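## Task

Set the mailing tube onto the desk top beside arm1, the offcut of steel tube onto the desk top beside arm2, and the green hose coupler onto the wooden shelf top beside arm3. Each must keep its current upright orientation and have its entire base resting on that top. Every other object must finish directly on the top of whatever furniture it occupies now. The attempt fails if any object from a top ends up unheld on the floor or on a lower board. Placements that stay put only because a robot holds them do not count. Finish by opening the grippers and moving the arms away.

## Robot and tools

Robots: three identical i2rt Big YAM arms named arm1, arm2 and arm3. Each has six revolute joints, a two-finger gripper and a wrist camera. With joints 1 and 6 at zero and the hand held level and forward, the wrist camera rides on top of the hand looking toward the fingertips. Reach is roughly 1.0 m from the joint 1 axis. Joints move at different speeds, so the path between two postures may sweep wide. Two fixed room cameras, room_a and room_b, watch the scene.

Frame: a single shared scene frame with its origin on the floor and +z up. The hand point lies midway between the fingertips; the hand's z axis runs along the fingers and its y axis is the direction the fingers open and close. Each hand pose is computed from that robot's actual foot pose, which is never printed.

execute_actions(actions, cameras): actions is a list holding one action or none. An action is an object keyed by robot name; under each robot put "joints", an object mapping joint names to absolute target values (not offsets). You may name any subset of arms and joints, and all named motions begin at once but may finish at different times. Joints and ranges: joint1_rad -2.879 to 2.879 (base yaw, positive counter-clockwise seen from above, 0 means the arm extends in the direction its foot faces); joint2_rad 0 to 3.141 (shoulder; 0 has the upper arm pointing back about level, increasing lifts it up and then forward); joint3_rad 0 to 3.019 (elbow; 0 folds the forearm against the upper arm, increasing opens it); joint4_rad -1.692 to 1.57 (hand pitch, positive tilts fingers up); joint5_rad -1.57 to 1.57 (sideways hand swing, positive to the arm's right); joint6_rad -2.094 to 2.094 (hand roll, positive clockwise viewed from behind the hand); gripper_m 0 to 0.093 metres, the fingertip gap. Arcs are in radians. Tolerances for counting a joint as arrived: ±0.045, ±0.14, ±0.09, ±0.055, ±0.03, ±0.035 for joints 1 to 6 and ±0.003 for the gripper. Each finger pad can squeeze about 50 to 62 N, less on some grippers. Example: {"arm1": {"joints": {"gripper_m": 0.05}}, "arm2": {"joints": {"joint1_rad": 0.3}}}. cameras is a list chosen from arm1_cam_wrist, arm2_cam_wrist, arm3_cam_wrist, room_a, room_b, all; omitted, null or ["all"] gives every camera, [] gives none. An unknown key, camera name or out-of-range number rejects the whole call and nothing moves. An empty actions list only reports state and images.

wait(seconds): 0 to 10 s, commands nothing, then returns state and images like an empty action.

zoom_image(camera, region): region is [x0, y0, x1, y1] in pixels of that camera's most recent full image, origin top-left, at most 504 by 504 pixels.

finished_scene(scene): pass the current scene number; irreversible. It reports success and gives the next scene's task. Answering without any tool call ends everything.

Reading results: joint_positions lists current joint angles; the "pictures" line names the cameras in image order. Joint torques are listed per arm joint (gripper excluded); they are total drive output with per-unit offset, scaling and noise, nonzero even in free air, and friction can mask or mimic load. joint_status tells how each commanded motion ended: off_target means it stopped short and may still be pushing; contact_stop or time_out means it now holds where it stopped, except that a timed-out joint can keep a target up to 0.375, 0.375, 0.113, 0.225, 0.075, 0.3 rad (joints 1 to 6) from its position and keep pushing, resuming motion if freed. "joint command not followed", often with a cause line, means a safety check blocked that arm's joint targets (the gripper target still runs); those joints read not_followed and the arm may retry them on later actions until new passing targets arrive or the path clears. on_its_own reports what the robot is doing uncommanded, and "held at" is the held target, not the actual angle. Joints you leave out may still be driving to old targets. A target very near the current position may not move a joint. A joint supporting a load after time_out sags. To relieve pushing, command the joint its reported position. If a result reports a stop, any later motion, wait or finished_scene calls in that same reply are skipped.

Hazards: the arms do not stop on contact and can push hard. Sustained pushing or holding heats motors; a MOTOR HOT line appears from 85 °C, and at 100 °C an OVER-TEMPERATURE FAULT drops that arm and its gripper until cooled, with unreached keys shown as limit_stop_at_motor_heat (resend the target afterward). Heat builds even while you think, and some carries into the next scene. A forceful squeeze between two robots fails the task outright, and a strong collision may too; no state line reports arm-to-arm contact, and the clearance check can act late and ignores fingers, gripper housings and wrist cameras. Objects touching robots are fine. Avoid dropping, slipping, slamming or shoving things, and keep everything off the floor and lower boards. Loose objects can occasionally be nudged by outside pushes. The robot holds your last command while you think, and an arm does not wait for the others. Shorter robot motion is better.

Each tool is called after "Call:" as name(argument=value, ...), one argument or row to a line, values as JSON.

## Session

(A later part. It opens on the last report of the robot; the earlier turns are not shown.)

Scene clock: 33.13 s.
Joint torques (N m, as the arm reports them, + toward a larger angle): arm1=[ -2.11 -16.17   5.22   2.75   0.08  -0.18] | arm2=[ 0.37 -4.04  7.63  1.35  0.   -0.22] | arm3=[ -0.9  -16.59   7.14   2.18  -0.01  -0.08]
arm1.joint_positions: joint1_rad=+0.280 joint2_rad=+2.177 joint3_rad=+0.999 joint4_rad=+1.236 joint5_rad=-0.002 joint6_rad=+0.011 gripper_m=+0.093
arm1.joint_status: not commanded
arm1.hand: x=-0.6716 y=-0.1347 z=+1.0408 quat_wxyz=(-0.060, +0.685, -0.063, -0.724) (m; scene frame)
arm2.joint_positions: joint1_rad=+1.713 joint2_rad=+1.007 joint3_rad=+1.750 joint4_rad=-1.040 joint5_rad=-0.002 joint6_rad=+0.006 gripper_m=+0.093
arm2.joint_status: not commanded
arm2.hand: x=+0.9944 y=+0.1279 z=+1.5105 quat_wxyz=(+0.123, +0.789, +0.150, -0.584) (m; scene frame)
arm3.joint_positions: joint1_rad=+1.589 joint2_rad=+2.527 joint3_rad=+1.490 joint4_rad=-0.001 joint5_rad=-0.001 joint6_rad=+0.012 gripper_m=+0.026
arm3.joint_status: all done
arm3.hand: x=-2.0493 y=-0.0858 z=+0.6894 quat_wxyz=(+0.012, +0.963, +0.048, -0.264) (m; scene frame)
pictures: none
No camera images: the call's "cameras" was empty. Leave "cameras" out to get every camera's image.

Call:
execute_actions(
  actions=[
    {"arm3":{"joints":{"joint2_rad":2.6}}},
  ],
  cameras=["arm3_cam_wrist"],
)

Scene clock: 33.67 s.
Joint torques (N m, as the arm reports them, + toward a larger angle): arm1=[ -1.91 -15.89   5.19   2.77   0.11  -0.15] | arm2=[ 0.39 -3.93  7.63  1.29 -0.01 -0.2 ] | arm3=[ -0.57 -14.46   7.05   2.11   0.02  -0.04]
arm1.joint_positions: joint1_rad=+0.280 joint2_rad=+2.177 joint3_rad=+0.999 joint4_rad=+1.236 joint5_rad=-0.002 joint6_rad=+0.011 gripper_m=+0.093
arm1.joint_status: not commanded
arm1.hand: x=-0.6716 y=-0.1347 z=+1.0408 quat_wxyz=(-0.060, +0.685, -0.063, -0.724) (m; scene frame)
arm2.joint_positions: joint1_rad=+1.713 joint2_rad=+1.007 joint3_rad=+1.750 joint4_rad=-1.040 joint5_rad=-0.002 joint6_rad=+0.006 gripper_m=+0.093
arm2.joint_status: not commanded
arm2.hand: x=+0.9944 y=+0.1279 z=+1.5105 quat_wxyz=(+0.123, +0.789, +0.150, -0.584) (m; scene frame)
arm3.joint_positions: joint1_rad=+1.589 joint2_rad=+2.530 joint3_rad=+1.493 joint4_rad=+0.000 joint5_rad=-0.001 joint6_rad=+0.012 gripper_m=+0.026
arm3.joint_status: all done
arm3.hand: x=-2.0499 y=-0.0859 z=+0.6883 quat_wxyz=(+0.012, +0.963, +0.048, -0.264) (m; scene frame)
pictures: arm3_cam_wrist
Images, in order (width x height): arm3_cam_wrist 504x504.

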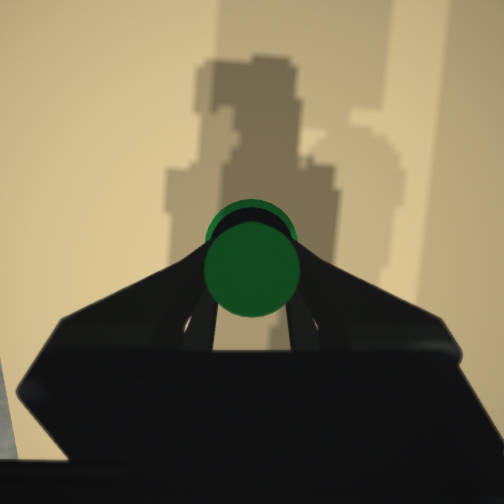

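Call:
execute_actions(
  actions=[
    {"arm3":{"joints":{"joint2_rad":2.53,"joint3_rad":1.49,"gripper_m":0.093}}},
  ],
  cameras=[],
)

Call:
execute_actions(
  actions=[
    {"arm3":{"joints":{"joint2_rad":2.05,"joint4_rad":-0.47}}},
  ],
  cameras=[],
)

Call:
execute_actions(
  actions=[
    {"arm3":{"joints":{"joint1_rad":1.545,"joint2_rad":1.82,"joint3_rad":0.87,"joint4_rad":-0.085}}},
  ],
  cameras=["arm3_cam_wrist"],
)

Scene clock: 34.53 s.
Joint torques (N m, as the arm reports them, + toward a larger angle): arm1=[ -2.21 -16.68   5.16   2.79   0.13  -0.17] | arm2=[ 0.44 -3.93  7.6   1.36  0.   -0.2 ] | arm3=[ -0.77 -19.3    5.17   2.02   0.    -0.08]
arm1.joint_positions: joint1_rad=+0.280 joint2_rad=+2.177 joint3_rad=+0.999 joint4_rad=+1.236 joint5_rad=-0.002 joint6_rad=+0.011 gripper_m=+0.093
arm1.joint_status: not commanded
arm1.hand: x=-0.6716 y=-0.1347 z=+1.0408 quat_wxyz=(-0.060, +0.685, -0.063, -0.724) (m; scene frame)
arm2.joint_positions: joint1_rad=+1.713 joint2_rad=+1.007 joint3_rad=+1.750 joint4_rad=-1.040 joint5_rad=-0.002 joint6_rad=+0.006 gripper_m=+0.093
arm2.joint_status: not commanded
arm2.hand: x=+0.9944 y=+0.1279 z=+1.5105 quat_wxyz=(+0.123, +0.789, +0.150, -0.584) (m; scene frame)
arm3.joint_positions: joint1_rad=+1.589 joint2_rad=+2.530 joint3_rad=+1.492 joint4_rad=+0.002 joint5_rad=-0.001 joint6_rad=+0.012 gripper_m=+0.093
arm3.joint_status: all done
arm3.hand: x=-2.0494 y=-0.0858 z=+0.6880 quat_wxyz=(+0.012, +0.963, +0.048, -0.264) (m; scene frame)
pictures: none
No camera images: the call's "cameras" was empty. Leave "cameras" out to get every camera's image.

Scene clock: 36.03 s.
Joint torques (N m, as the arm reports them, + toward a larger angle): arm1=[ -1.92 -16.32   5.12   2.8    0.1   -0.16] | arm2=[ 0.39 -3.89  7.64  1.32  0.   -0.21] | arm3=[ -1.38 -16.15   7.98   1.23   0.01  -0.05]
arm1.joint_positions: joint1_rad=+0.280 joint2_rad=+2.177 joint3_rad=+0.999 joint4_rad=+1.236 joint5_rad=-0.002 joint6_rad=+0.011 gripper_m=+0.093
arm1.joint_status: not commanded
arm1.hand: x=-0.6716 y=-0.1347 z=+1.0408 quat_wxyz=(-0.060, +0.685, -0.063, -0.724) (m; scene frame)
arm2.joint_positions: joint1_rad=+1.713 joint2_rad=+1.007 joint3_rad=+1.750 joint4_rad=-1.040 joint5_rad=-0.002 joint6_rad=+0.006 gripper_m=+0.093
arm2.joint_status: not commanded
arm2.hand: x=+0.9944 y=+0.1279 z=+1.5105 quat_wxyz=(+0.123, +0.789, +0.150, -0.584) (m; scene frame)
arm3.joint_positions: joint1_rad=+1.589 joint2_rad=+2.025 joint3_rad=+1.489 joint4_rad=-0.459 joint5_rad=-0.001 joint6_rad=+0.012 gripper_m=+0.093
arm3.joint_status: all done
arm3.hand: x=-2.0699 y=-0.0910 z=+0.9760 quat_wxyz=(+0.013, +0.958, +0.048, -0.284) (m; scene frame)
pictures: none
No camera images: the call's "cameras" was empty. Leave "cameras" out to get every camera's image.

Scene clock: 37.47 s.
Joint torques (N m, as the arm reports them, + toward a larger angle): arm1=[ -2.06 -16.71   4.99   2.77   0.13  -0.13] | arm2=[ 0.39 -3.95  7.63  1.34  0.   -0.21] | arm3=[ -0.3  -11.56   6.59   2.05   0.04  -0.05]
arm1.joint_positions: joint1_rad=+0.280 joint2_rad=+2.177 joint3_rad=+0.999 joint4_rad=+1.236 joint5_rad=-0.002 joint6_rad=+0.011 gripper_m=+0.093
arm1.joint_status: not commanded
arm1.hand: x=-0.6716 y=-0.1347 z=+1.0408 quat_wxyz=(-0.060, +0.685, -0.063, -0.724) (m; scene frame)
arm2.joint_positions: joint1_rad=+1.713 joint2_rad=+1.007 joint3_rad=+1.750 joint4_rad=-1.040 joint5_rad=-0.002 joint6_rad=+0.006 gripper_m=+0.093
arm2.joint_status: not commanded
arm2.hand: x=+0.9944 y=+0.1279 z=+1.5105 quat_wxyz=(+0.123, +0.789, +0.150, -0.584) (m; scene frame)
arm3.joint_positions: joint1_rad=+1.545 joint2_rad=+1.809 joint3_rad=+0.857 joint4_rad=-0.099 joint5_rad=-0.001 joint6_rad=+0.012 gripper_m=+0.093
arm3.joint_status: all done
arm3.hand: x=-1.8830 y=-0.0467 z=+0.8946 quat_wxyz=(+0.006, +0.966, +0.027, -0.258) (m; scene frame)
pictures: arm3_cam_wrist
Images, in order (width x height): arm3_cam_wrist 504x504.

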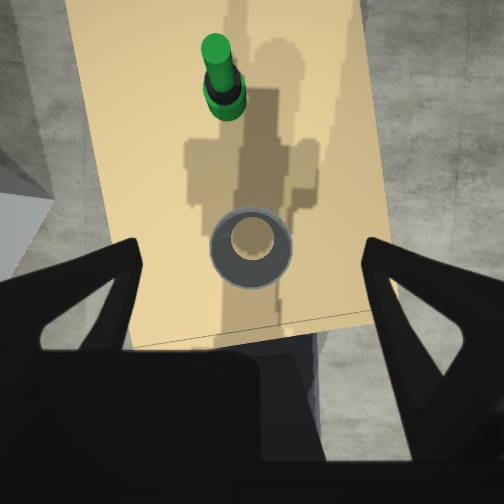

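Call:
execute_actions(
  actions=[
    {"arm3":{"joints":{"joint2_rad":2.205,"joint3_rad":0.89,"joint4_rad":0.285}}},
  ],
  cameras=["arm3_cam_wrist"],
)

Scene clock: 38.77 s.
Joint torques (N m, as the arm reports them, + toward a larger angle): arm1=[ -1.81 -16.41   5.01   2.74   0.07  -0.17] | arm2=[ 0.39 -3.92  7.64  1.34  0.01 -0.21] | arm3=[ -0.33 -13.78   3.88   2.25  -0.01  -0.03]
arm1.joint_positions: joint1_rad=+0.280 joint2_rad=+2.177 joint3_rad=+0.999 joint4_rad=+1.236 joint5_rad=-0.002 joint6_rad=+0.011 gripper_m=+0.093
arm1.joint_status: not commanded
arm1.hand: x=-0.6716 y=-0.1347 z=+1.0408 quat_wxyz=(-0.060, +0.685, -0.063, -0.724) (m; scene frame)
arm2.joint_positions: joint1_rad=+1.713 joint2_rad=+1.007 joint3_rad=+1.750 joint4_rad=-1.040 joint5_rad=-0.002 joint6_rad=+0.006 gripper_m=+0.093
arm2.joint_status: not commanded
arm2.hand: x=+0.9944 y=+0.1279 z=+1.5105 quat_wxyz=(+0.123, +0.789, +0.150, -0.584) (m; scene frame)
arm3.joint_positions: joint1_rad=+1.545 joint2_rad=+2.208 joint3_rad=+0.881 joint4_rad=+0.269 joint5_rad=-0.001 joint6_rad=+0.012 gripper_m=+0.093
arm3.joint_status: all done
arm3.hand: x=-1.8772 y=-0.0448 z=+0.7462 quat_wxyz=(+0.005, +0.967, +0.027, -0.255) (m; scene frame)
pictures: arm3_cam_wrist
Images, in order (width x height): arm3_cam_wrist 504x504.

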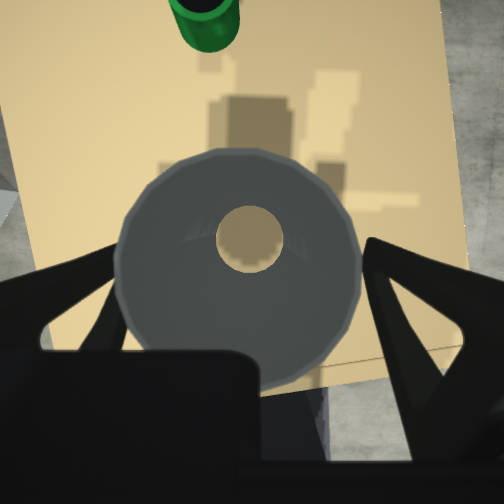

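Call:
execute_actions(
  actions=[
    {"arm3":{"joints":{"gripper_m":0}}},
  ],
  cameras=["arm3_cam_wrist"],
)

Call:
execute_actions(
  actions=[
    {"arm3":{"joints":{"joint2_rad":1.75,"joint3_rad":0.95,"joint4_rad":-0.22}}},
  ],
  cameras=["arm3_cam_wrist"],
)

Scene clock: 39.60 s.
Joint torques (N m, as the arm reports them, + toward a larger angle): arm1=[ -2.06 -16.12   5.1    2.73   0.09  -0.15] | arm2=[ 0.48 -3.98  7.64  1.31  0.   -0.22] | arm3=[  0.13 -14.     3.72   2.13   0.04  -0.04]
arm1.joint_positions: joint1_rad=+0.280 joint2_rad=+2.177 joint3_rad=+0.999 joint4_rad=+1.236 joint5_rad=-0.002 joint6_rad=+0.011 gripper_m=+0.093
arm1.joint_status: not commanded
arm1.hand: x=-0.6716 y=-0.1347 z=+1.0408 quat_wxyz=(-0.060, +0.685, -0.063, -0.724) (m; scene frame)
arm2.joint_positions: joint1_rad=+1.713 joint2_rad=+1.007 joint3_rad=+1.750 joint4_rad=-1.040 joint5_rad=-0.002 joint6_rad=+0.006 gripper_m=+0.093
arm2.joint_status: not commanded
arm2.hand: x=+0.9944 y=+0.1279 z=+1.5105 quat_wxyz=(+0.123, +0.789, +0.150, -0.584) (m; scene frame)
arm3.joint_positions: joint1_rad=+1.545 joint2_rad=+2.208 joint3_rad=+0.881 joint4_rad=+0.270 joint5_rad=-0.002 joint6_rad=+0.011 gripper_m=+0.059
arm3.joint_status: gripper_m off_target (ended at +0.059, target +0.000)
arm3.hand: x=-1.8772 y=-0.0449 z=+0.7463 quat_wxyz=(+0.005, +0.967, +0.027, -0.255) (m; scene frame)
pictures: arm3_cam_wrist
Images, in order (width x height): arm3_cam_wrist 504x504.

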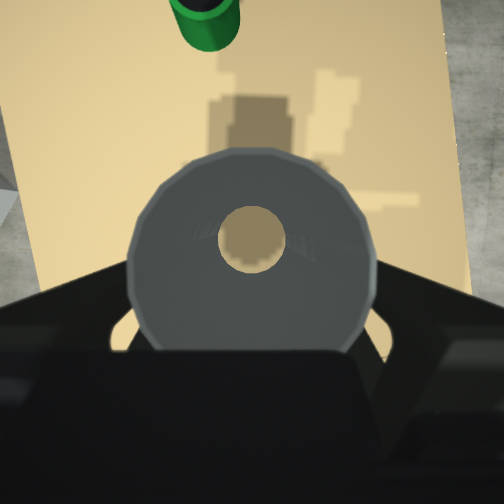

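Scene clock: 40.97 s.
Joint torques (N m, as the arm reports them, + toward a larger angle): arm1=[ -2.64 -16.85   5.18   2.7    0.11  -0.15] | arm2=[ 0.32 -4.06  7.63  1.35 -0.01 -0.22] | arm3=[ -0.42 -12.64   8.42   1.56   0.04  -0.01]
arm1.joint_positions: joint1_rad=+0.280 joint2_rad=+2.177 joint3_rad=+0.999 joint4_rad=+1.236 joint5_rad=-0.002 joint6_rad=+0.011 gripper_m=+0.093
arm1.joint_status: not commanded
arm1.hand: x=-0.6716 y=-0.1347 z=+1.0408 quat_wxyz=(-0.060, +0.685, -0.063, -0.724) (m; scene frame)
arm2.joint_positions: joint1_rad=+1.713 joint2_rad=+1.007 joint3_rad=+1.750 joint4_rad=-1.040 joint5_rad=-0.002 joint6_rad=+0.006 gripper_m=+0.093
arm2.joint_status: not commanded
arm2.hand: x=+0.9944 y=+0.1279 z=+1.5105 quat_wxyz=(+0.123, +0.789, +0.150, -0.584) (m; scene frame)
arm3.joint_positions: joint1_rad=+1.545 joint2_rad=+1.753 joint3_rad=+0.920 joint4_rad=-0.222 joint5_rad=-0.002 joint6_rad=+0.011 gripper_m=+0.059
arm3.joint_status: all done
arm3.hand: x=-1.8976 y=-0.0480 z=+0.9306 quat_wxyz=(+0.006, +0.966, +0.027, -0.256) (m; scene frame)
pictures: arm3_cam_wrist
Images, in order (width x height): arm3_cam_wrist 504x504.

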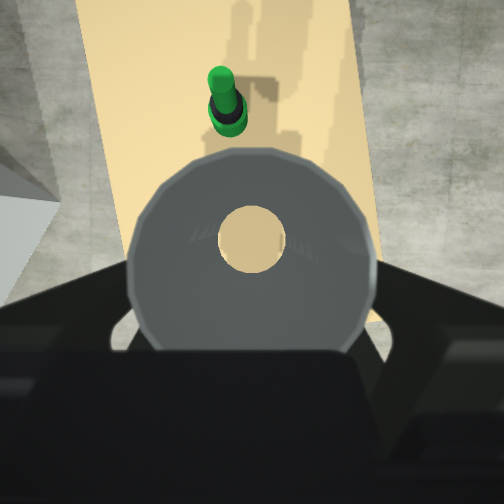

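Call:
execute_actions(
  actions=[
    {"arm3":{"joints":{"joint1_rad":-1.845,"joint2_rad":1.57,"joint3_rad":1.335,"joint4_rad":-0.785}}},
  ],
  cameras=["arm3_cam_wrist","arm1_cam_wrist"],
)

Scene clock: 46.67 s.
Joint torques (N m, as the arm reports them, + toward a larger angle): arm1=[ -2.01 -16.17   4.97   2.81   0.11  -0.15] | arm2=[ 0.44 -3.85  7.6   1.34  0.   -0.22] | arm3=[  0.93 -14.78  10.09   1.45  -0.2   -0.04]
arm1.joint_positions: joint1_rad=+0.280 joint2_rad=+2.177 joint3_rad=+0.999 joint4_rad=+1.236 joint5_rad=-0.002 joint6_rad=+0.011 gripper_m=+0.093
arm1.joint_status: not commanded
arm1.hand: x=-0.6716 y=-0.1347 z=+1.0408 quat_wxyz=(-0.060, +0.685, -0.063, -0.724) (m; scene frame)
arm2.joint_positions: joint1_rad=+1.713 joint2_rad=+1.007 joint3_rad=+1.750 joint4_rad=-1.040 joint5_rad=-0.002 joint6_rad=+0.006 gripper_m=+0.093
arm2.joint_status: not commanded
arm2.hand: x=+0.9944 y=+0.1279 z=+1.5105 quat_wxyz=(+0.123, +0.789, +0.150, -0.584) (m; scene frame)
arm3.joint_positions: joint1_rad=-1.853 joint2_rad=+1.597 joint3_rad=+1.316 joint4_rad=-0.785 joint5_rad=+0.003 joint6_rad=+0.010 gripper_m=+0.059
arm3.joint_status: all done
arm3.hand: x=-0.7881 y=-0.1291 z=+1.1196 quat_wxyz=(-0.247, -0.100, -0.964, +0.020) (m; scene frame)
pictures: arm1_cam_wrist, arm3_cam_wrist
Images, in order (width x height): arm1_cam_wrist 504x504, arm3_cam_wrist 504x504.

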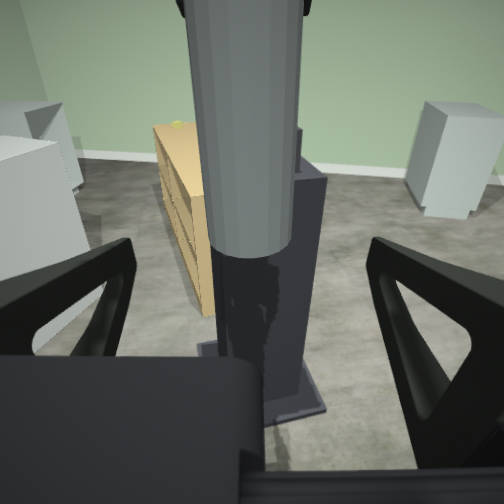

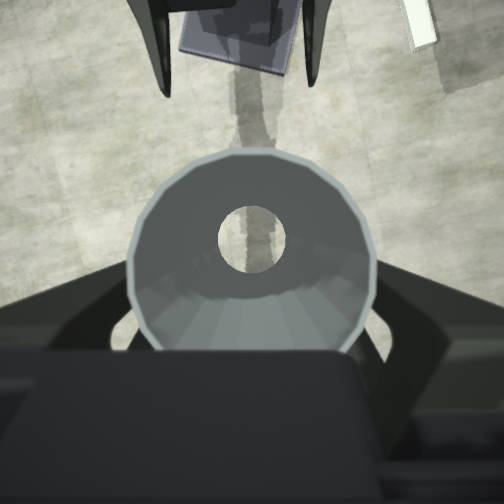

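Call:
execute_actions(
  actions=[],
)

Call:
execute_actions(
  actions=[
    {"arm1":{"joints":{"joint1_rad":0.285,"joint2_rad":2.31,"joint3_rad":1.47,"joint4_rad":0.955}}},
  ],
)

Scene clock: 47.27 s.
Joint torques (N m, as the arm reports them, + toward a larger angle): arm1=[ -2.56 -15.53   5.01   2.71   0.08  -0.16] | arm2=[ 0.51 -3.85  7.6   1.35  0.   -0.21] | arm3=[  0.93 -14.45  10.01   1.41  -0.18  -0.07]
arm1.joint_positions: joint1_rad=+0.280 joint2_rad=+2.177 joint3_rad=+0.999 joint4_rad=+1.236 joint5_rad=-0.002 joint6_rad=+0.011 gripper_m=+0.093
arm1.joint_status: not commanded
arm1.hand: x=-0.6716 y=-0.1347 z=+1.0408 quat_wxyz=(-0.060, +0.685, -0.063, -0.724) (m; scene frame)
arm2.joint_positions: joint1_rad=+1.713 joint2_rad=+1.007 joint3_rad=+1.750 joint4_rad=-1.040 joint5_rad=-0.002 joint6_rad=+0.006 gripper_m=+0.093
arm2.joint_status: not commanded
arm2.hand: x=+0.9944 y=+0.1279 z=+1.5105 quat_wxyz=(+0.123, +0.789, +0.150, -0.584) (m; scene frame)
arm3.joint_positions: joint1_rad=-1.853 joint2_rad=+1.597 joint3_rad=+1.316 joint4_rad=-0.785 joint5_rad=+0.003 joint6_rad=+0.010 gripper_m=+0.059
arm3.joint_status: all done
arm3.hand: x=-0.7881 y=-0.1291 z=+1.1196 quat_wxyz=(-0.247, -0.100, -0.964, +0.020) (m; scene frame)
pictures: arm1_cam_wrist, arm2_cam_wrist, arm3_cam_wrist, room_a, room_b
Images, in order (width x height): arm1_cam_wrist 504x504, arm2_cam_wrist 504x504, arm3_cam_wrist 504x504, room_a 504x504, room_b 504x504.

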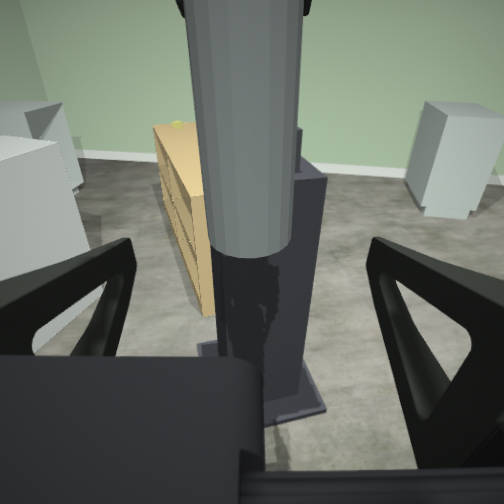

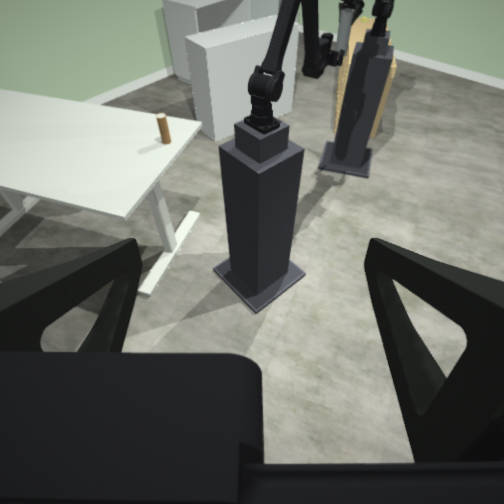

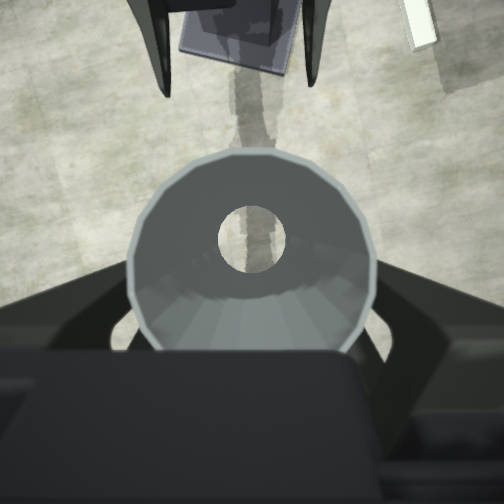

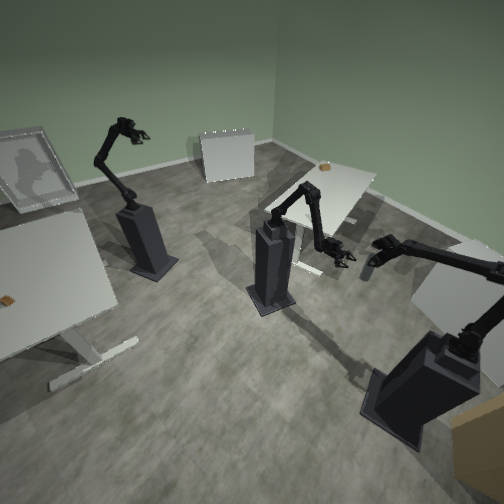

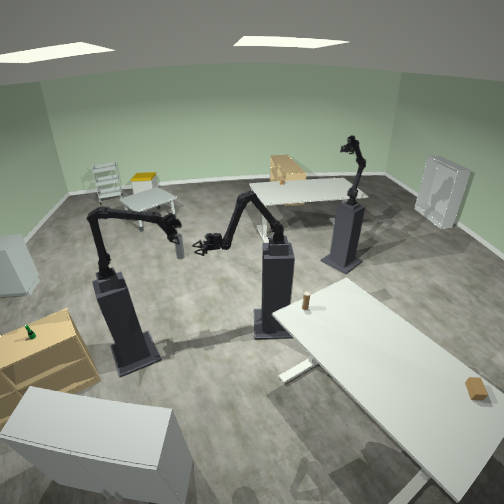

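Scene clock: 48.60 s.
Joint torques (N m, as the arm reports them, + toward a larger angle): arm1=[ -1.37 -20.52  10.41   1.57   0.08  -0.13] | arm2=[ 0.35 -3.93  7.66  1.35 -0.01 -0.21] | arm3=[  0.05 -14.45   9.88   1.54  -0.13  -0.04]
arm1.joint_positions: joint1_rad=+0.280 joint2_rad=+2.322 joint3_rad=+1.435 joint4_rad=+0.964 joint5_rad=-0.002 joint6_rad=+0.011 gripper_m=+0.093
arm1.joint_status: all done
arm1.hand: x=-0.8010 y=-0.1116 z=+1.0595 quat_wxyz=(-0.061, +0.678, -0.062, -0.730) (m; scene frame)
arm2.joint_positions: joint1_rad=+1.713 joint2_rad=+1.007 joint3_rad=+1.750 joint4_rad=-1.040 joint5_rad=-0.002 joint6_rad=+0.006 gripper_m=+0.093
arm2.joint_status: not commanded
arm2.hand: x=+0.9944 y=+0.1279 z=+1.5105 quat_wxyz=(+0.123, +0.789, +0.150, -0.584) (m; scene frame)
arm3.joint_positions: joint1_rad=-1.853 joint2_rad=+1.597 joint3_rad=+1.316 joint4_rad=-0.785 joint5_rad=+0.003 joint6_rad=+0.010 gripper_m=+0.059
arm3.joint_status: not commanded
arm3.hand: x=-0.7881 y=-0.1291 z=+1.1196 quat_wxyz=(-0.247, -0.100, -0.964, +0.020) (m; scene frame)
pictures: arm1_cam_wrist, arm2_cam_wrist, arm3_cam_wrist, room_a, room_b
Images, in order (width x height): arm1_cam_wrist 504x504, arm2_cam_wrist 504x504, arm3_cam_wrist 504x504, room_a 504x504, room_b 504x504.

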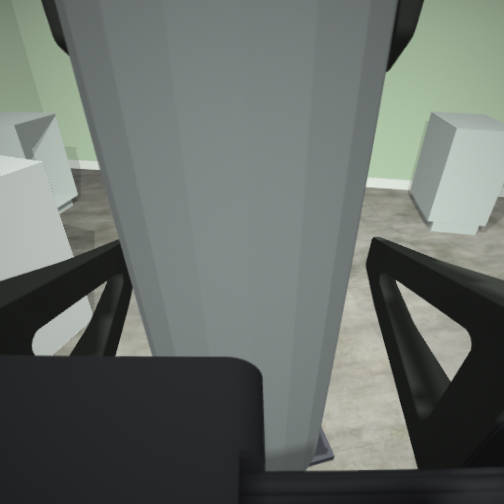

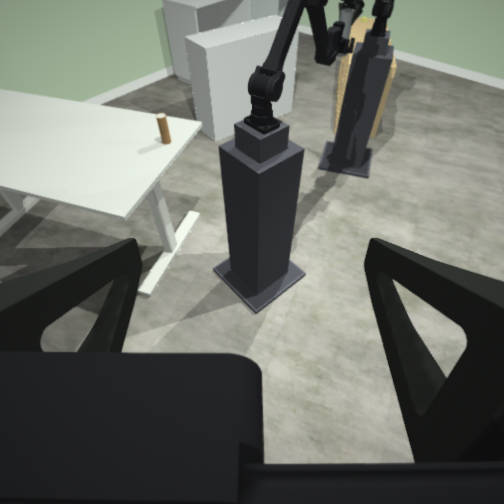

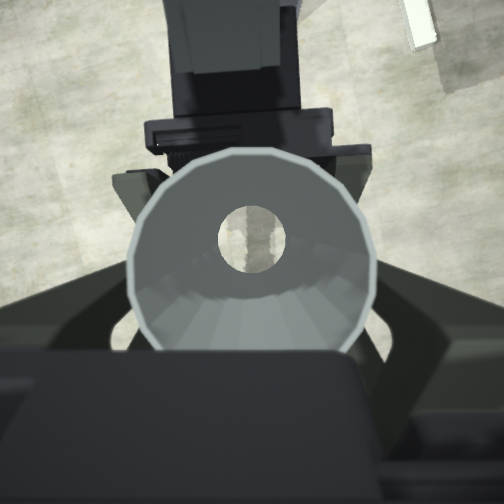

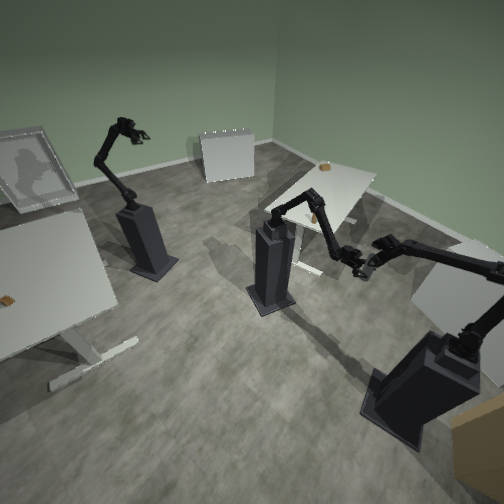

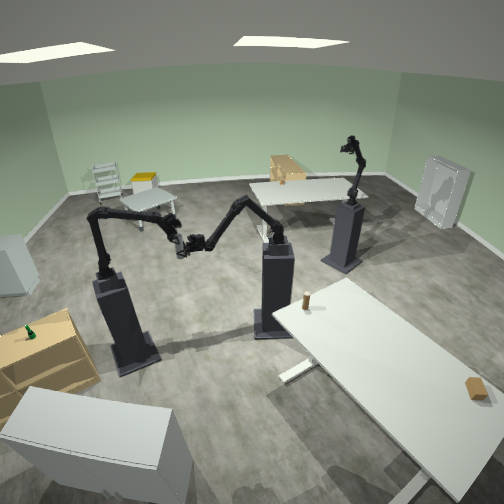

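Call:
execute_actions(
  actions=[
    {"arm1":{"joints":{"joint1_rad":0.302}}},
  ],
  cameras=["arm1_cam_wrist"],
)

Call:
execute_actions(
  actions=[
    {"arm1":{"joints":{"gripper_m":0.04}}},
  ],
  cameras=["arm1_cam_wrist","arm3_cam_wrist"],
)

Scene clock: 49.40 s.
Joint torques (N m, as the arm reports them, + toward a larger angle): arm1=[ -2.33 -20.82  10.4    1.31   0.1   -0.13] | arm2=[ 0.57 -3.98  7.62  1.32  0.   -0.22] | arm3=[  0.17 -14.24   9.86   1.56  -0.17  -0.06]
arm1.joint_positions: joint1_rad=+0.296 joint2_rad=+2.322 joint3_rad=+1.435 joint4_rad=+0.964 joint5_rad=-0.002 joint6_rad=+0.011 gripper_m=+0.093
arm1.joint_status: all done
arm1.hand: x=-0.8033 y=-0.1251 z=+1.0595 quat_wxyz=(-0.055, +0.679, -0.056, -0.730) (m; scene frame)
arm2.joint_positions: joint1_rad=+1.713 joint2_rad=+1.007 joint3_rad=+1.750 joint4_rad=-1.040 joint5_rad=-0.002 joint6_rad=+0.006 gripper_m=+0.093
arm2.joint_status: not commanded
arm2.hand: x=+0.9944 y=+0.1279 z=+1.5105 quat_wxyz=(+0.123, +0.789, +0.150, -0.584) (m; scene frame)
arm3.joint_positions: joint1_rad=-1.853 joint2_rad=+1.597 joint3_rad=+1.316 joint4_rad=-0.785 joint5_rad=+0.003 joint6_rad=+0.010 gripper_m=+0.059
arm3.joint_status: not commanded
arm3.hand: x=-0.7881 y=-0.1291 z=+1.1196 quat_wxyz=(-0.247, -0.100, -0.964, +0.020) (m; scene frame)
pictures: arm1_cam_wrist
Images, in order (width x height): arm1_cam_wrist 504x504.

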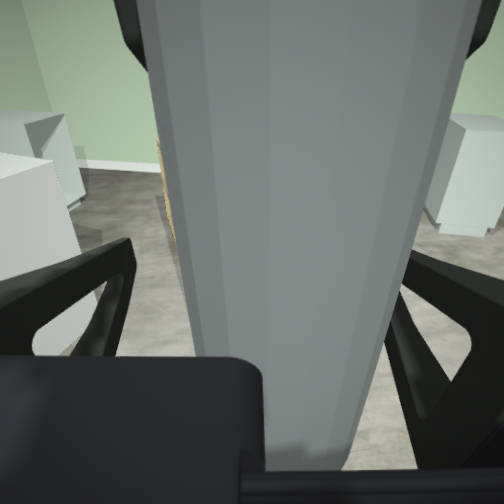

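Scene clock: 50.00 s.
Joint torques (N m, as the arm reports them, + toward a larger angle): arm1=[ -1.14 -19.97  10.59   1.84  -0.17  -0.06] | arm2=[ 0.4  -3.93  7.63  1.35 -0.01 -0.21] | arm3=[  0.28 -14.2    9.87   1.55  -0.54   0.04]
arm1.joint_positions: joint1_rad=+0.290 joint2_rad=+2.322 joint3_rad=+1.435 joint4_rad=+0.963 joint5_rad=+0.006 joint6_rad=+0.006 gripper_m=+0.058
arm1.joint_status: gripper_m off_target (ended at +0.058, target +0.040)
arm1.hand: x=-0.8023 y=-0.1190 z=+1.0593 quat_wxyz=(-0.061, +0.679, -0.060, -0.730) (m; scene frame)
arm2.joint_positions: joint1_rad=+1.713 joint2_rad=+1.007 joint3_rad=+1.750 joint4_rad=-1.040 joint5_rad=-0.002 joint6_rad=+0.006 gripper_m=+0.093
arm2.joint_status: not commanded
arm2.hand: x=+0.9944 y=+0.1279 z=+1.5105 quat_wxyz=(+0.123, +0.789, +0.150, -0.584) (m; scene frame)
arm3.joint_positions: joint1_rad=-1.856 joint2_rad=+1.597 joint3_rad=+1.316 joint4_rad=-0.785 joint5_rad=+0.013 joint6_rad=+0.004 gripper_m=+0.059
arm3.joint_status: not commanded
arm3.hand: x=-0.7888 y=-0.1323 z=+1.1195 quat_wxyz=(-0.246, -0.099, -0.964, +0.025) (m; scene frame)
pictures: arm1_cam_wrist, arm3_cam_wrist
Images, in order (width x height): arm1_cam_wrist 504x504, arm3_cam_wrist 504x504.

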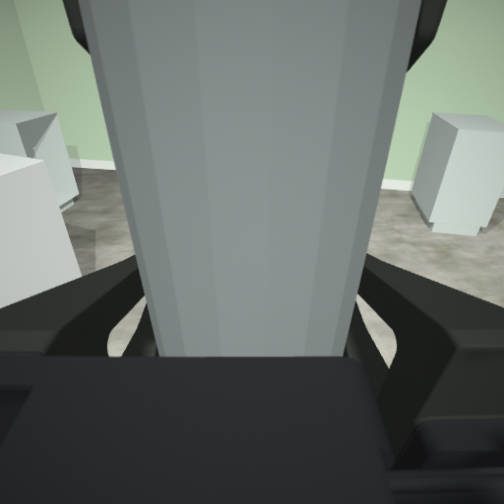

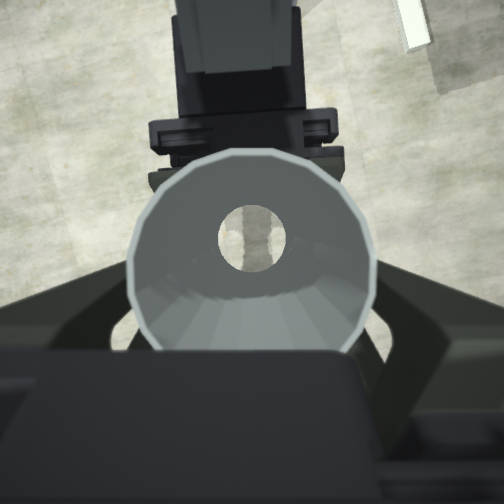

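Call:
execute_actions(
  actions=[
    {"arm3":{"joints":{"gripper_m":0.093}},"arm1":{"joints":{"joint1_rad":0.292,"joint2_rad":2.29,"joint3_rad":1.465,"joint4_rad":0.985}}},
  ],
  cameras=["arm3_cam_wrist"],
)

Call:
execute_actions(
  actions=[
    {"arm3":{"joints":{"joint2_rad":1.15}}},
  ],
  cameras=["arm1_cam_wrist","room_b"],
)

Scene clock: 51.00 s.
Joint torques (N m, as the arm reports them, + toward a larger angle): arm1=[ -1.2  -21.68   9.95   2.62  -0.07  -0.1 ] | arm2=[ 0.44 -3.99  7.64  1.33 -0.01 -0.21] | arm3=[  0.9  -13.23   9.89   1.49  -0.17   0.03]
arm1.joint_positions: joint1_rad=+0.290 joint2_rad=+2.330 joint3_rad=+1.435 joint4_rad=+0.963 joint5_rad=+0.002 joint6_rad=+0.006 gripper_m=+0.058
arm1.joint_status: all done
arm1.hand: x=-0.8020 y=-0.1196 z=+1.0536 quat_wxyz=(-0.060, +0.681, -0.058, -0.727) (m; scene frame)
arm2.joint_positions: joint1_rad=+1.713 joint2_rad=+1.007 joint3_rad=+1.750 joint4_rad=-1.040 joint5_rad=-0.002 joint6_rad=+0.006 gripper_m=+0.093
arm2.joint_status: not commanded
arm2.hand: x=+0.9944 y=+0.1279 z=+1.5105 quat_wxyz=(+0.123, +0.789, +0.150, -0.584) (m; scene frame)
arm3.joint_positions: joint1_rad=-1.855 joint2_rad=+1.576 joint3_rad=+1.316 joint4_rad=-0.785 joint5_rad=+0.004 joint6_rad=+0.004 gripper_m=+0.093
arm3.joint_status: all done
arm3.hand: x=-0.7896 y=-0.1300 z=+1.1314 quat_wxyz=(-0.257, -0.097, -0.961, +0.022) (m; scene frame)
pictures: arm3_cam_wrist
Images, in order (width x height): arm3_cam_wrist 504x504.

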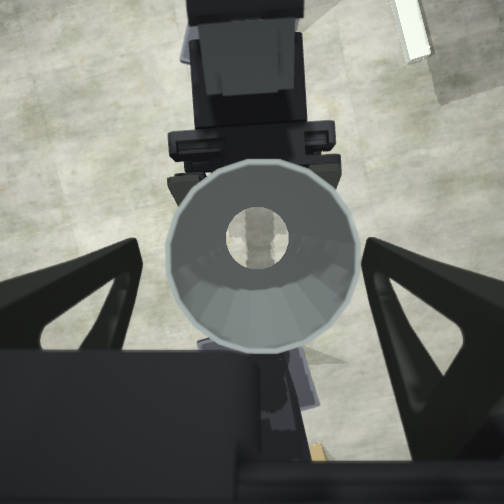

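Scene clock: 52.43 s.
Joint torques (N m, as the arm reports them, + toward a larger angle): arm1=[ -1.98 -22.03  10.05   2.7   -0.06  -0.11] | arm2=[ 0.43 -3.96  7.61  1.35 -0.01 -0.21] | arm3=[ 0.55 -6.49 10.17  2.13 -0.17 -0.01]
arm1.joint_positions: joint1_rad=+0.290 joint2_rad=+2.330 joint3_rad=+1.435 joint4_rad=+0.963 joint5_rad=+0.002 joint6_rad=+0.006 gripper_m=+0.058
arm1.joint_status: not commanded
arm1.hand: x=-0.8020 y=-0.1196 z=+1.0536 quat_wxyz=(-0.060, +0.681, -0.058, -0.727) (m; scene frame)
arm2.joint_positions: joint1_rad=+1.713 joint2_rad=+1.007 joint3_rad=+1.750 joint4_rad=-1.040 joint5_rad=-0.002 joint6_rad=+0.006 gripper_m=+0.093
arm2.joint_status: not commanded
arm2.hand: x=+0.9944 y=+0.1279 z=+1.5105 quat_wxyz=(+0.123, +0.789, +0.150, -0.584) (m; scene frame)
arm3.joint_positions: joint1_rad=-1.855 joint2_rad=+1.144 joint3_rad=+1.321 joint4_rad=-0.785 joint5_rad=+0.004 joint6_rad=+0.004 gripper_m=+0.093
arm3.joint_status: all done
arm3.hand: x=-0.8671 y=-0.1169 z=+1.3635 quat_wxyz=(-0.459, -0.091, -0.883, +0.042) (m; scene frame)
pictures: arm1_cam_wrist, room_b
Images, in order (width x height): arm1_cam_wrist 504x504, room_b 504x504.

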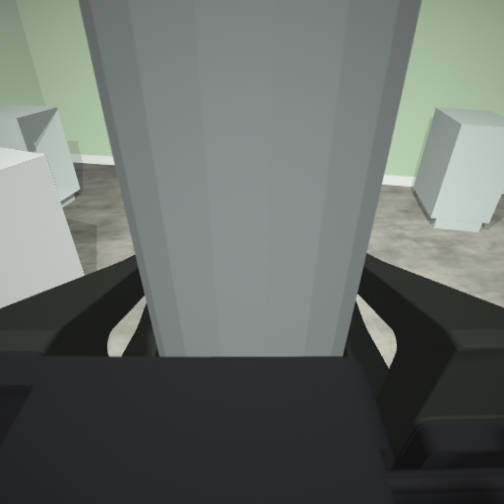

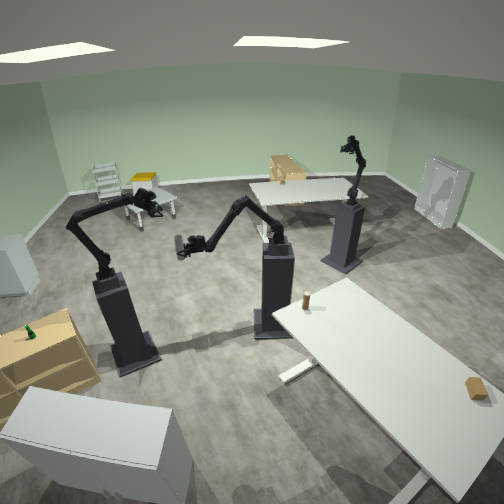

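Call:
execute_actions(
  actions=[
    {"arm1":{"joints":{"joint1_rad":-2.345}},"arm2":{"joints":{"joint1_rad":1.705,"joint2_rad":1.83,"joint3_rad":2.295,"joint4_rad":-1.465}},"arm3":{"joints":{"joint2_rad":0.7,"joint3_rad":0.9}}},
  ],
  cameras=["arm1_cam_wrist","arm2_cam_wrist","room_b"],
)

Scene clock: 55.27 s.
Joint torques (N m, as the arm reports them, + toward a larger angle): arm1=[ -2.13 -22.34  10.02   2.74   0.    -0.1 ] | arm2=[  0.72 -17.73  11.74   0.7    0.    -0.22] | arm3=[ 0.67 -0.43  9.05  2.17 -0.2   0.02]
arm1.joint_positions: joint1_rad=-2.339 joint2_rad=+2.330 joint3_rad=+1.435 joint4_rad=+0.963 joint5_rad=+0.001 joint6_rad=+0.006 gripper_m=+0.058
arm1.joint_status: all done
arm1.hand: x=+0.7706 y=+0.0212 z=+1.0594 quat_wxyz=(-0.721, +0.115, -0.671, -0.128) (m; scene frame)
arm2.joint_positions: joint1_rad=+1.713 joint2_rad=+1.835 joint3_rad=+2.249 joint4_rad=-1.458 joint5_rad=-0.002 joint6_rad=+0.006 gripper_m=+0.093
arm2.joint_status: all done
arm2.hand: x=+0.7483 y=+0.0234 z=+1.2571 quat_wxyz=(+0.058, +0.948, +0.183, -0.255) (m; scene frame)
arm3.joint_positions: joint1_rad=-1.855 joint2_rad=+0.689 joint3_rad=+0.904 joint4_rad=-0.785 joint5_rad=+0.004 joint6_rad=+0.004 gripper_m=+0.093
arm3.joint_status: all done
arm3.hand: x=-1.0160 y=-0.0871 z=+1.3065 quat_wxyz=(-0.476, -0.090, -0.874, +0.043) (m; scene frame)
pictures: arm1_cam_wrist, arm2_cam_wrist, room_b
Images, in order (width x height): arm1_cam_wrist 504x504, arm2_cam_wrist 504x504, room_b 504x504.

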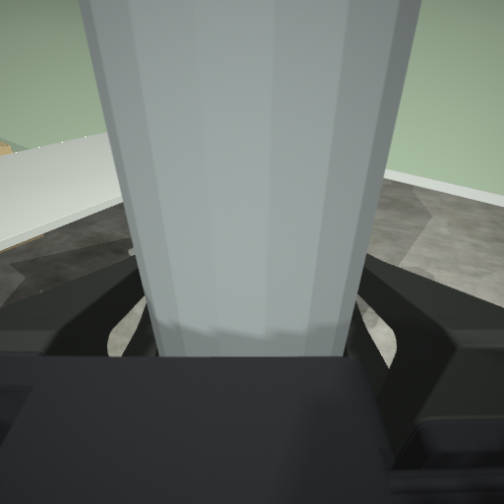

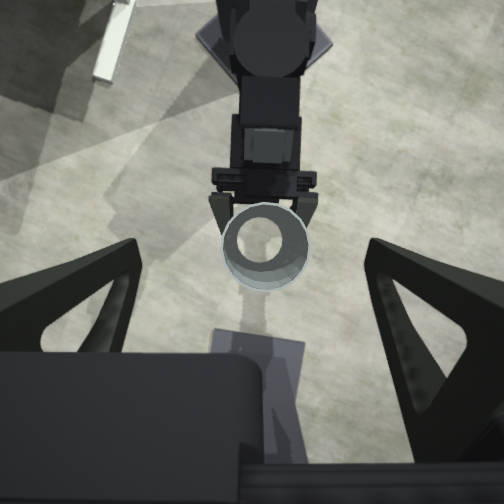

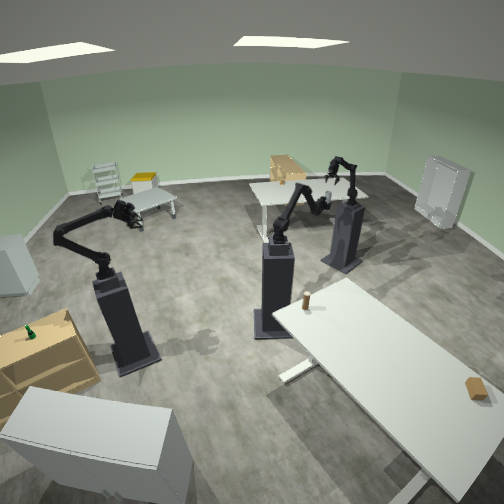

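Call:
execute_actions(
  actions=[
    {"arm2":{"joints":{"joint1_rad":1.69,"joint2_rad":1.76,"joint3_rad":2.0,"joint4_rad":-1.27}}},
  ],
  cameras=["arm2_cam_wrist"],
)

Scene clock: 56.70 s.
Joint torques (N m, as the arm reports them, + toward a larger angle): arm1=[ -2.17 -22.17   9.89   2.56  -0.02  -0.11] | arm2=[  0.65 -15.06   8.91   1.4   -0.01  -0.22] | arm3=[ 1.03 -0.34  8.86  2.1  -0.19  0.01]
arm1.joint_positions: joint1_rad=-2.339 joint2_rad=+2.330 joint3_rad=+1.435 joint4_rad=+0.963 joint5_rad=+0.001 joint6_rad=+0.006 gripper_m=+0.058
arm1.joint_status: not commanded
arm1.hand: x=+0.7706 y=+0.0212 z=+1.0594 quat_wxyz=(-0.721, +0.115, -0.671, -0.128) (m; scene frame)
arm2.joint_positions: joint1_rad=+1.697 joint2_rad=+1.742 joint3_rad=+2.002 joint4_rad=-1.282 joint5_rad=-0.002 joint6_rad=+0.006 gripper_m=+0.093
arm2.joint_status: all done
arm2.hand: x=+0.7527 y=+0.0360 z=+1.2180 quat_wxyz=(+0.058, +0.946, +0.175, -0.266) (m; scene frame)
arm3.joint_positions: joint1_rad=-1.855 joint2_rad=+0.689 joint3_rad=+0.904 joint4_rad=-0.785 joint5_rad=+0.004 joint6_rad=+0.004 gripper_m=+0.093
arm3.joint_status: not commanded
arm3.hand: x=-1.0160 y=-0.0871 z=+1.3065 quat_wxyz=(-0.476, -0.090, -0.874, +0.043) (m; scene frame)
pictures: arm2_cam_wrist
Images, in order (width x height): arm2_cam_wrist 504x504.

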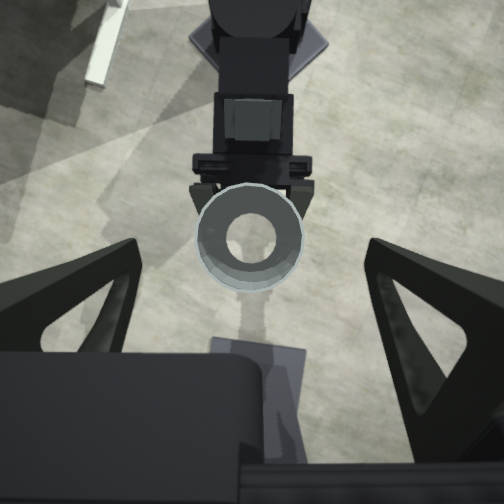

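Call:
execute_actions(
  actions=[
    {"arm2":{"joints":{"joint2_rad":1.745,"joint3_rad":1.78,"joint4_rad":-1.08}}},
  ],
  cameras=["arm2_cam_wrist","arm1_cam_wrist"],
)

Scene clock: 57.90 s.
Joint torques (N m, as the arm reports them, + toward a larger angle): arm1=[ -2.22 -21.98  10.02   2.58  -0.02  -0.1 ] | arm2=[  0.72 -16.12   9.35   1.35  -0.02  -0.22] | arm3=[ 1.37 -0.08  8.87  2.09 -0.19  0.01]
arm1.joint_positions: joint1_rad=-2.339 joint2_rad=+2.330 joint3_rad=+1.435 joint4_rad=+0.963 joint5_rad=+0.001 joint6_rad=+0.006 gripper_m=+0.058
arm1.joint_status: not commanded
arm1.hand: x=+0.7706 y=+0.0212 z=+1.0594 quat_wxyz=(-0.721, +0.115, -0.671, -0.128) (m; scene frame)
arm2.joint_positions: joint1_rad=+1.697 joint2_rad=+1.736 joint3_rad=+1.780 joint4_rad=-1.092 joint5_rad=-0.002 joint6_rad=+0.006 gripper_m=+0.093
arm2.joint_status: all done
arm2.hand: x=+0.7484 y=+0.0332 z=+1.1347 quat_wxyz=(+0.056, +0.949, +0.176, -0.254) (m; scene frame)
arm3.joint_positions: joint1_rad=-1.855 joint2_rad=+0.689 joint3_rad=+0.904 joint4_rad=-0.785 joint5_rad=+0.004 joint6_rad=+0.004 gripper_m=+0.093
arm3.joint_status: not commanded
arm3.hand: x=-1.0160 y=-0.0871 z=+1.3065 quat_wxyz=(-0.476, -0.090, -0.874, +0.043) (m; scene frame)
pictures: arm1_cam_wrist, arm2_cam_wrist
Images, in order (width x height): arm1_cam_wrist 504x504, arm2_cam_wrist 504x504.

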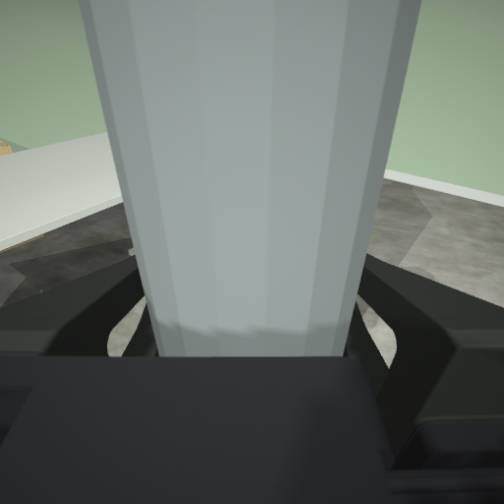

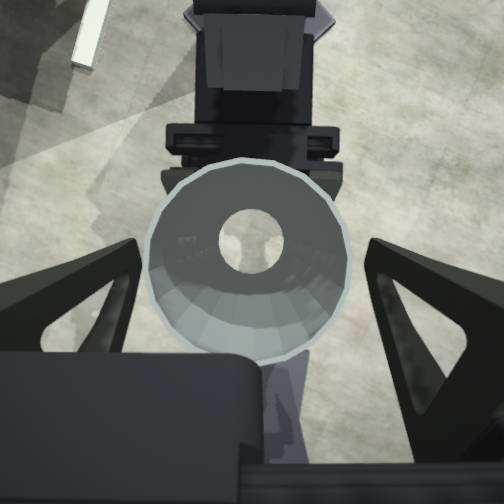

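Lowering another ~1.5 cm, then closing.

Call:
execute_actions(
  actions=[
    {"arm2":{"joints":{"joint3_rad":1.742,"joint4_rad":-1.055}}},
  ],
  cameras=["arm2_cam_wrist"],
)

Call:
execute_actions(
  actions=[
    {"arm2":{"joints":{"gripper_m":0.04}}},
  ],
  cameras=["arm2_cam_wrist","arm1_cam_wrist"],
)

Scene clock: 58.67 s.
Joint torques (N m, as the arm reports them, + toward a larger angle): arm1=[ -2.08 -22.07  10.21   2.65   0.01  -0.07] | arm2=[  0.76 -16.05   8.8    1.37   0.    -0.21] | arm3=[ 0.61 -0.18  8.89  2.   -0.19  0.03]
arm1.joint_positions: joint1_rad=-2.339 joint2_rad=+2.330 joint3_rad=+1.435 joint4_rad=+0.963 joint5_rad=+0.001 joint6_rad=+0.006 gripper_m=+0.058
arm1.joint_status: not commanded
arm1.hand: x=+0.7706 y=+0.0212 z=+1.0594 quat_wxyz=(-0.721, +0.115, -0.671, -0.128) (m; scene frame)
arm2.joint_positions: joint1_rad=+1.697 joint2_rad=+1.736 joint3_rad=+1.750 joint4_rad=-1.067 joint5_rad=-0.002 joint6_rad=+0.006 gripper_m=+0.093
arm2.joint_status: all done
arm2.hand: x=+0.7492 y=+0.0334 z=+1.1223 quat_wxyz=(+0.055, +0.950, +0.176, -0.252) (m; scene frame)
arm3.joint_positions: joint1_rad=-1.855 joint2_rad=+0.689 joint3_rad=+0.904 joint4_rad=-0.785 joint5_rad=+0.004 joint6_rad=+0.004 gripper_m=+0.093
arm3.joint_status: not commanded
arm3.hand: x=-1.0160 y=-0.0871 z=+1.3065 quat_wxyz=(-0.476, -0.090, -0.874, +0.043) (m; scene frame)
pictures: arm2_cam_wrist
Images, in order (width x height): arm2_cam_wrist 504x504.

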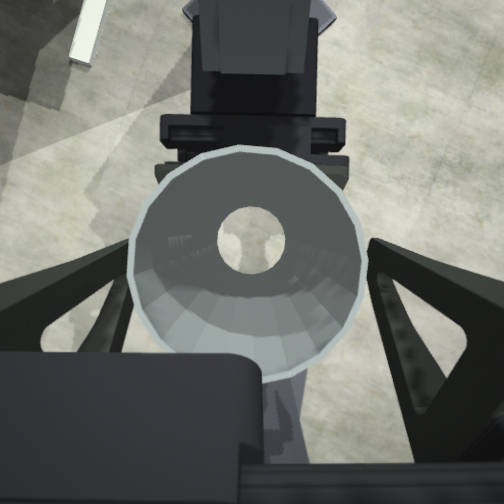

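Scene clock: 59.27 s.
Joint torques (N m, as the arm reports them, + toward a larger angle): arm1=[ -1.94 -22.5    9.99   2.67   0.1   -0.07] | arm2=[  0.76 -15.54   8.79   1.37   0.11  -0.21] | arm3=[ 0.61 -0.22  9.05  2.19 -0.21 -0.03]
arm1.joint_positions: joint1_rad=-2.339 joint2_rad=+2.330 joint3_rad=+1.435 joint4_rad=+0.962 joint5_rad=-0.001 joint6_rad=+0.004 gripper_m=+0.058
arm1.joint_status: not commanded
arm1.hand: x=+0.7705 y=+0.0215 z=+1.0593 quat_wxyz=(-0.721, +0.116, -0.671, -0.128) (m; scene frame)
arm2.joint_positions: joint1_rad=+1.697 joint2_rad=+1.736 joint3_rad=+1.750 joint4_rad=-1.066 joint5_rad=-0.004 joint6_rad=+0.005 gripper_m=+0.059
arm2.joint_status: gripper_m off_target (ended at +0.059, target +0.040)
arm2.hand: x=+0.7492 y=+0.0329 z=+1.1224 quat_wxyz=(+0.056, +0.950, +0.177, -0.252) (m; scene frame)
arm3.joint_positions: joint1_rad=-1.855 joint2_rad=+0.689 joint3_rad=+0.904 joint4_rad=-0.785 joint5_rad=+0.004 joint6_rad=+0.004 gripper_m=+0.093
arm3.joint_status: not commanded
arm3.hand: x=-1.0160 y=-0.0871 z=+1.3065 quat_wxyz=(-0.476, -0.090, -0.874, +0.043) (m; scene frame)
pictures: arm1_cam_wrist, arm2_cam_wrist
Images, in order (width x height): arm1_cam_wrist 504x504, arm2_cam_wrist 504x504.

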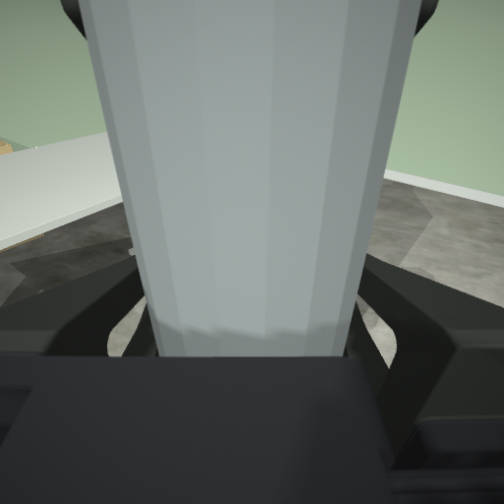

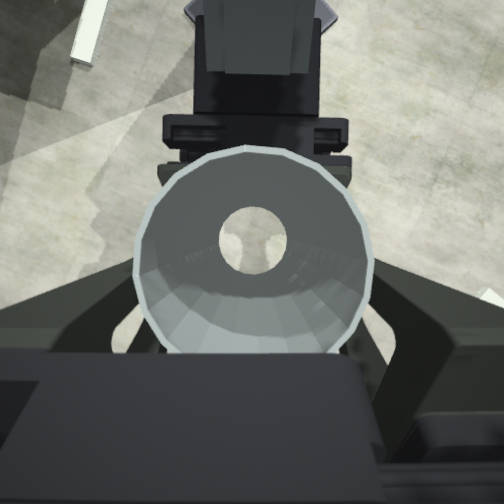

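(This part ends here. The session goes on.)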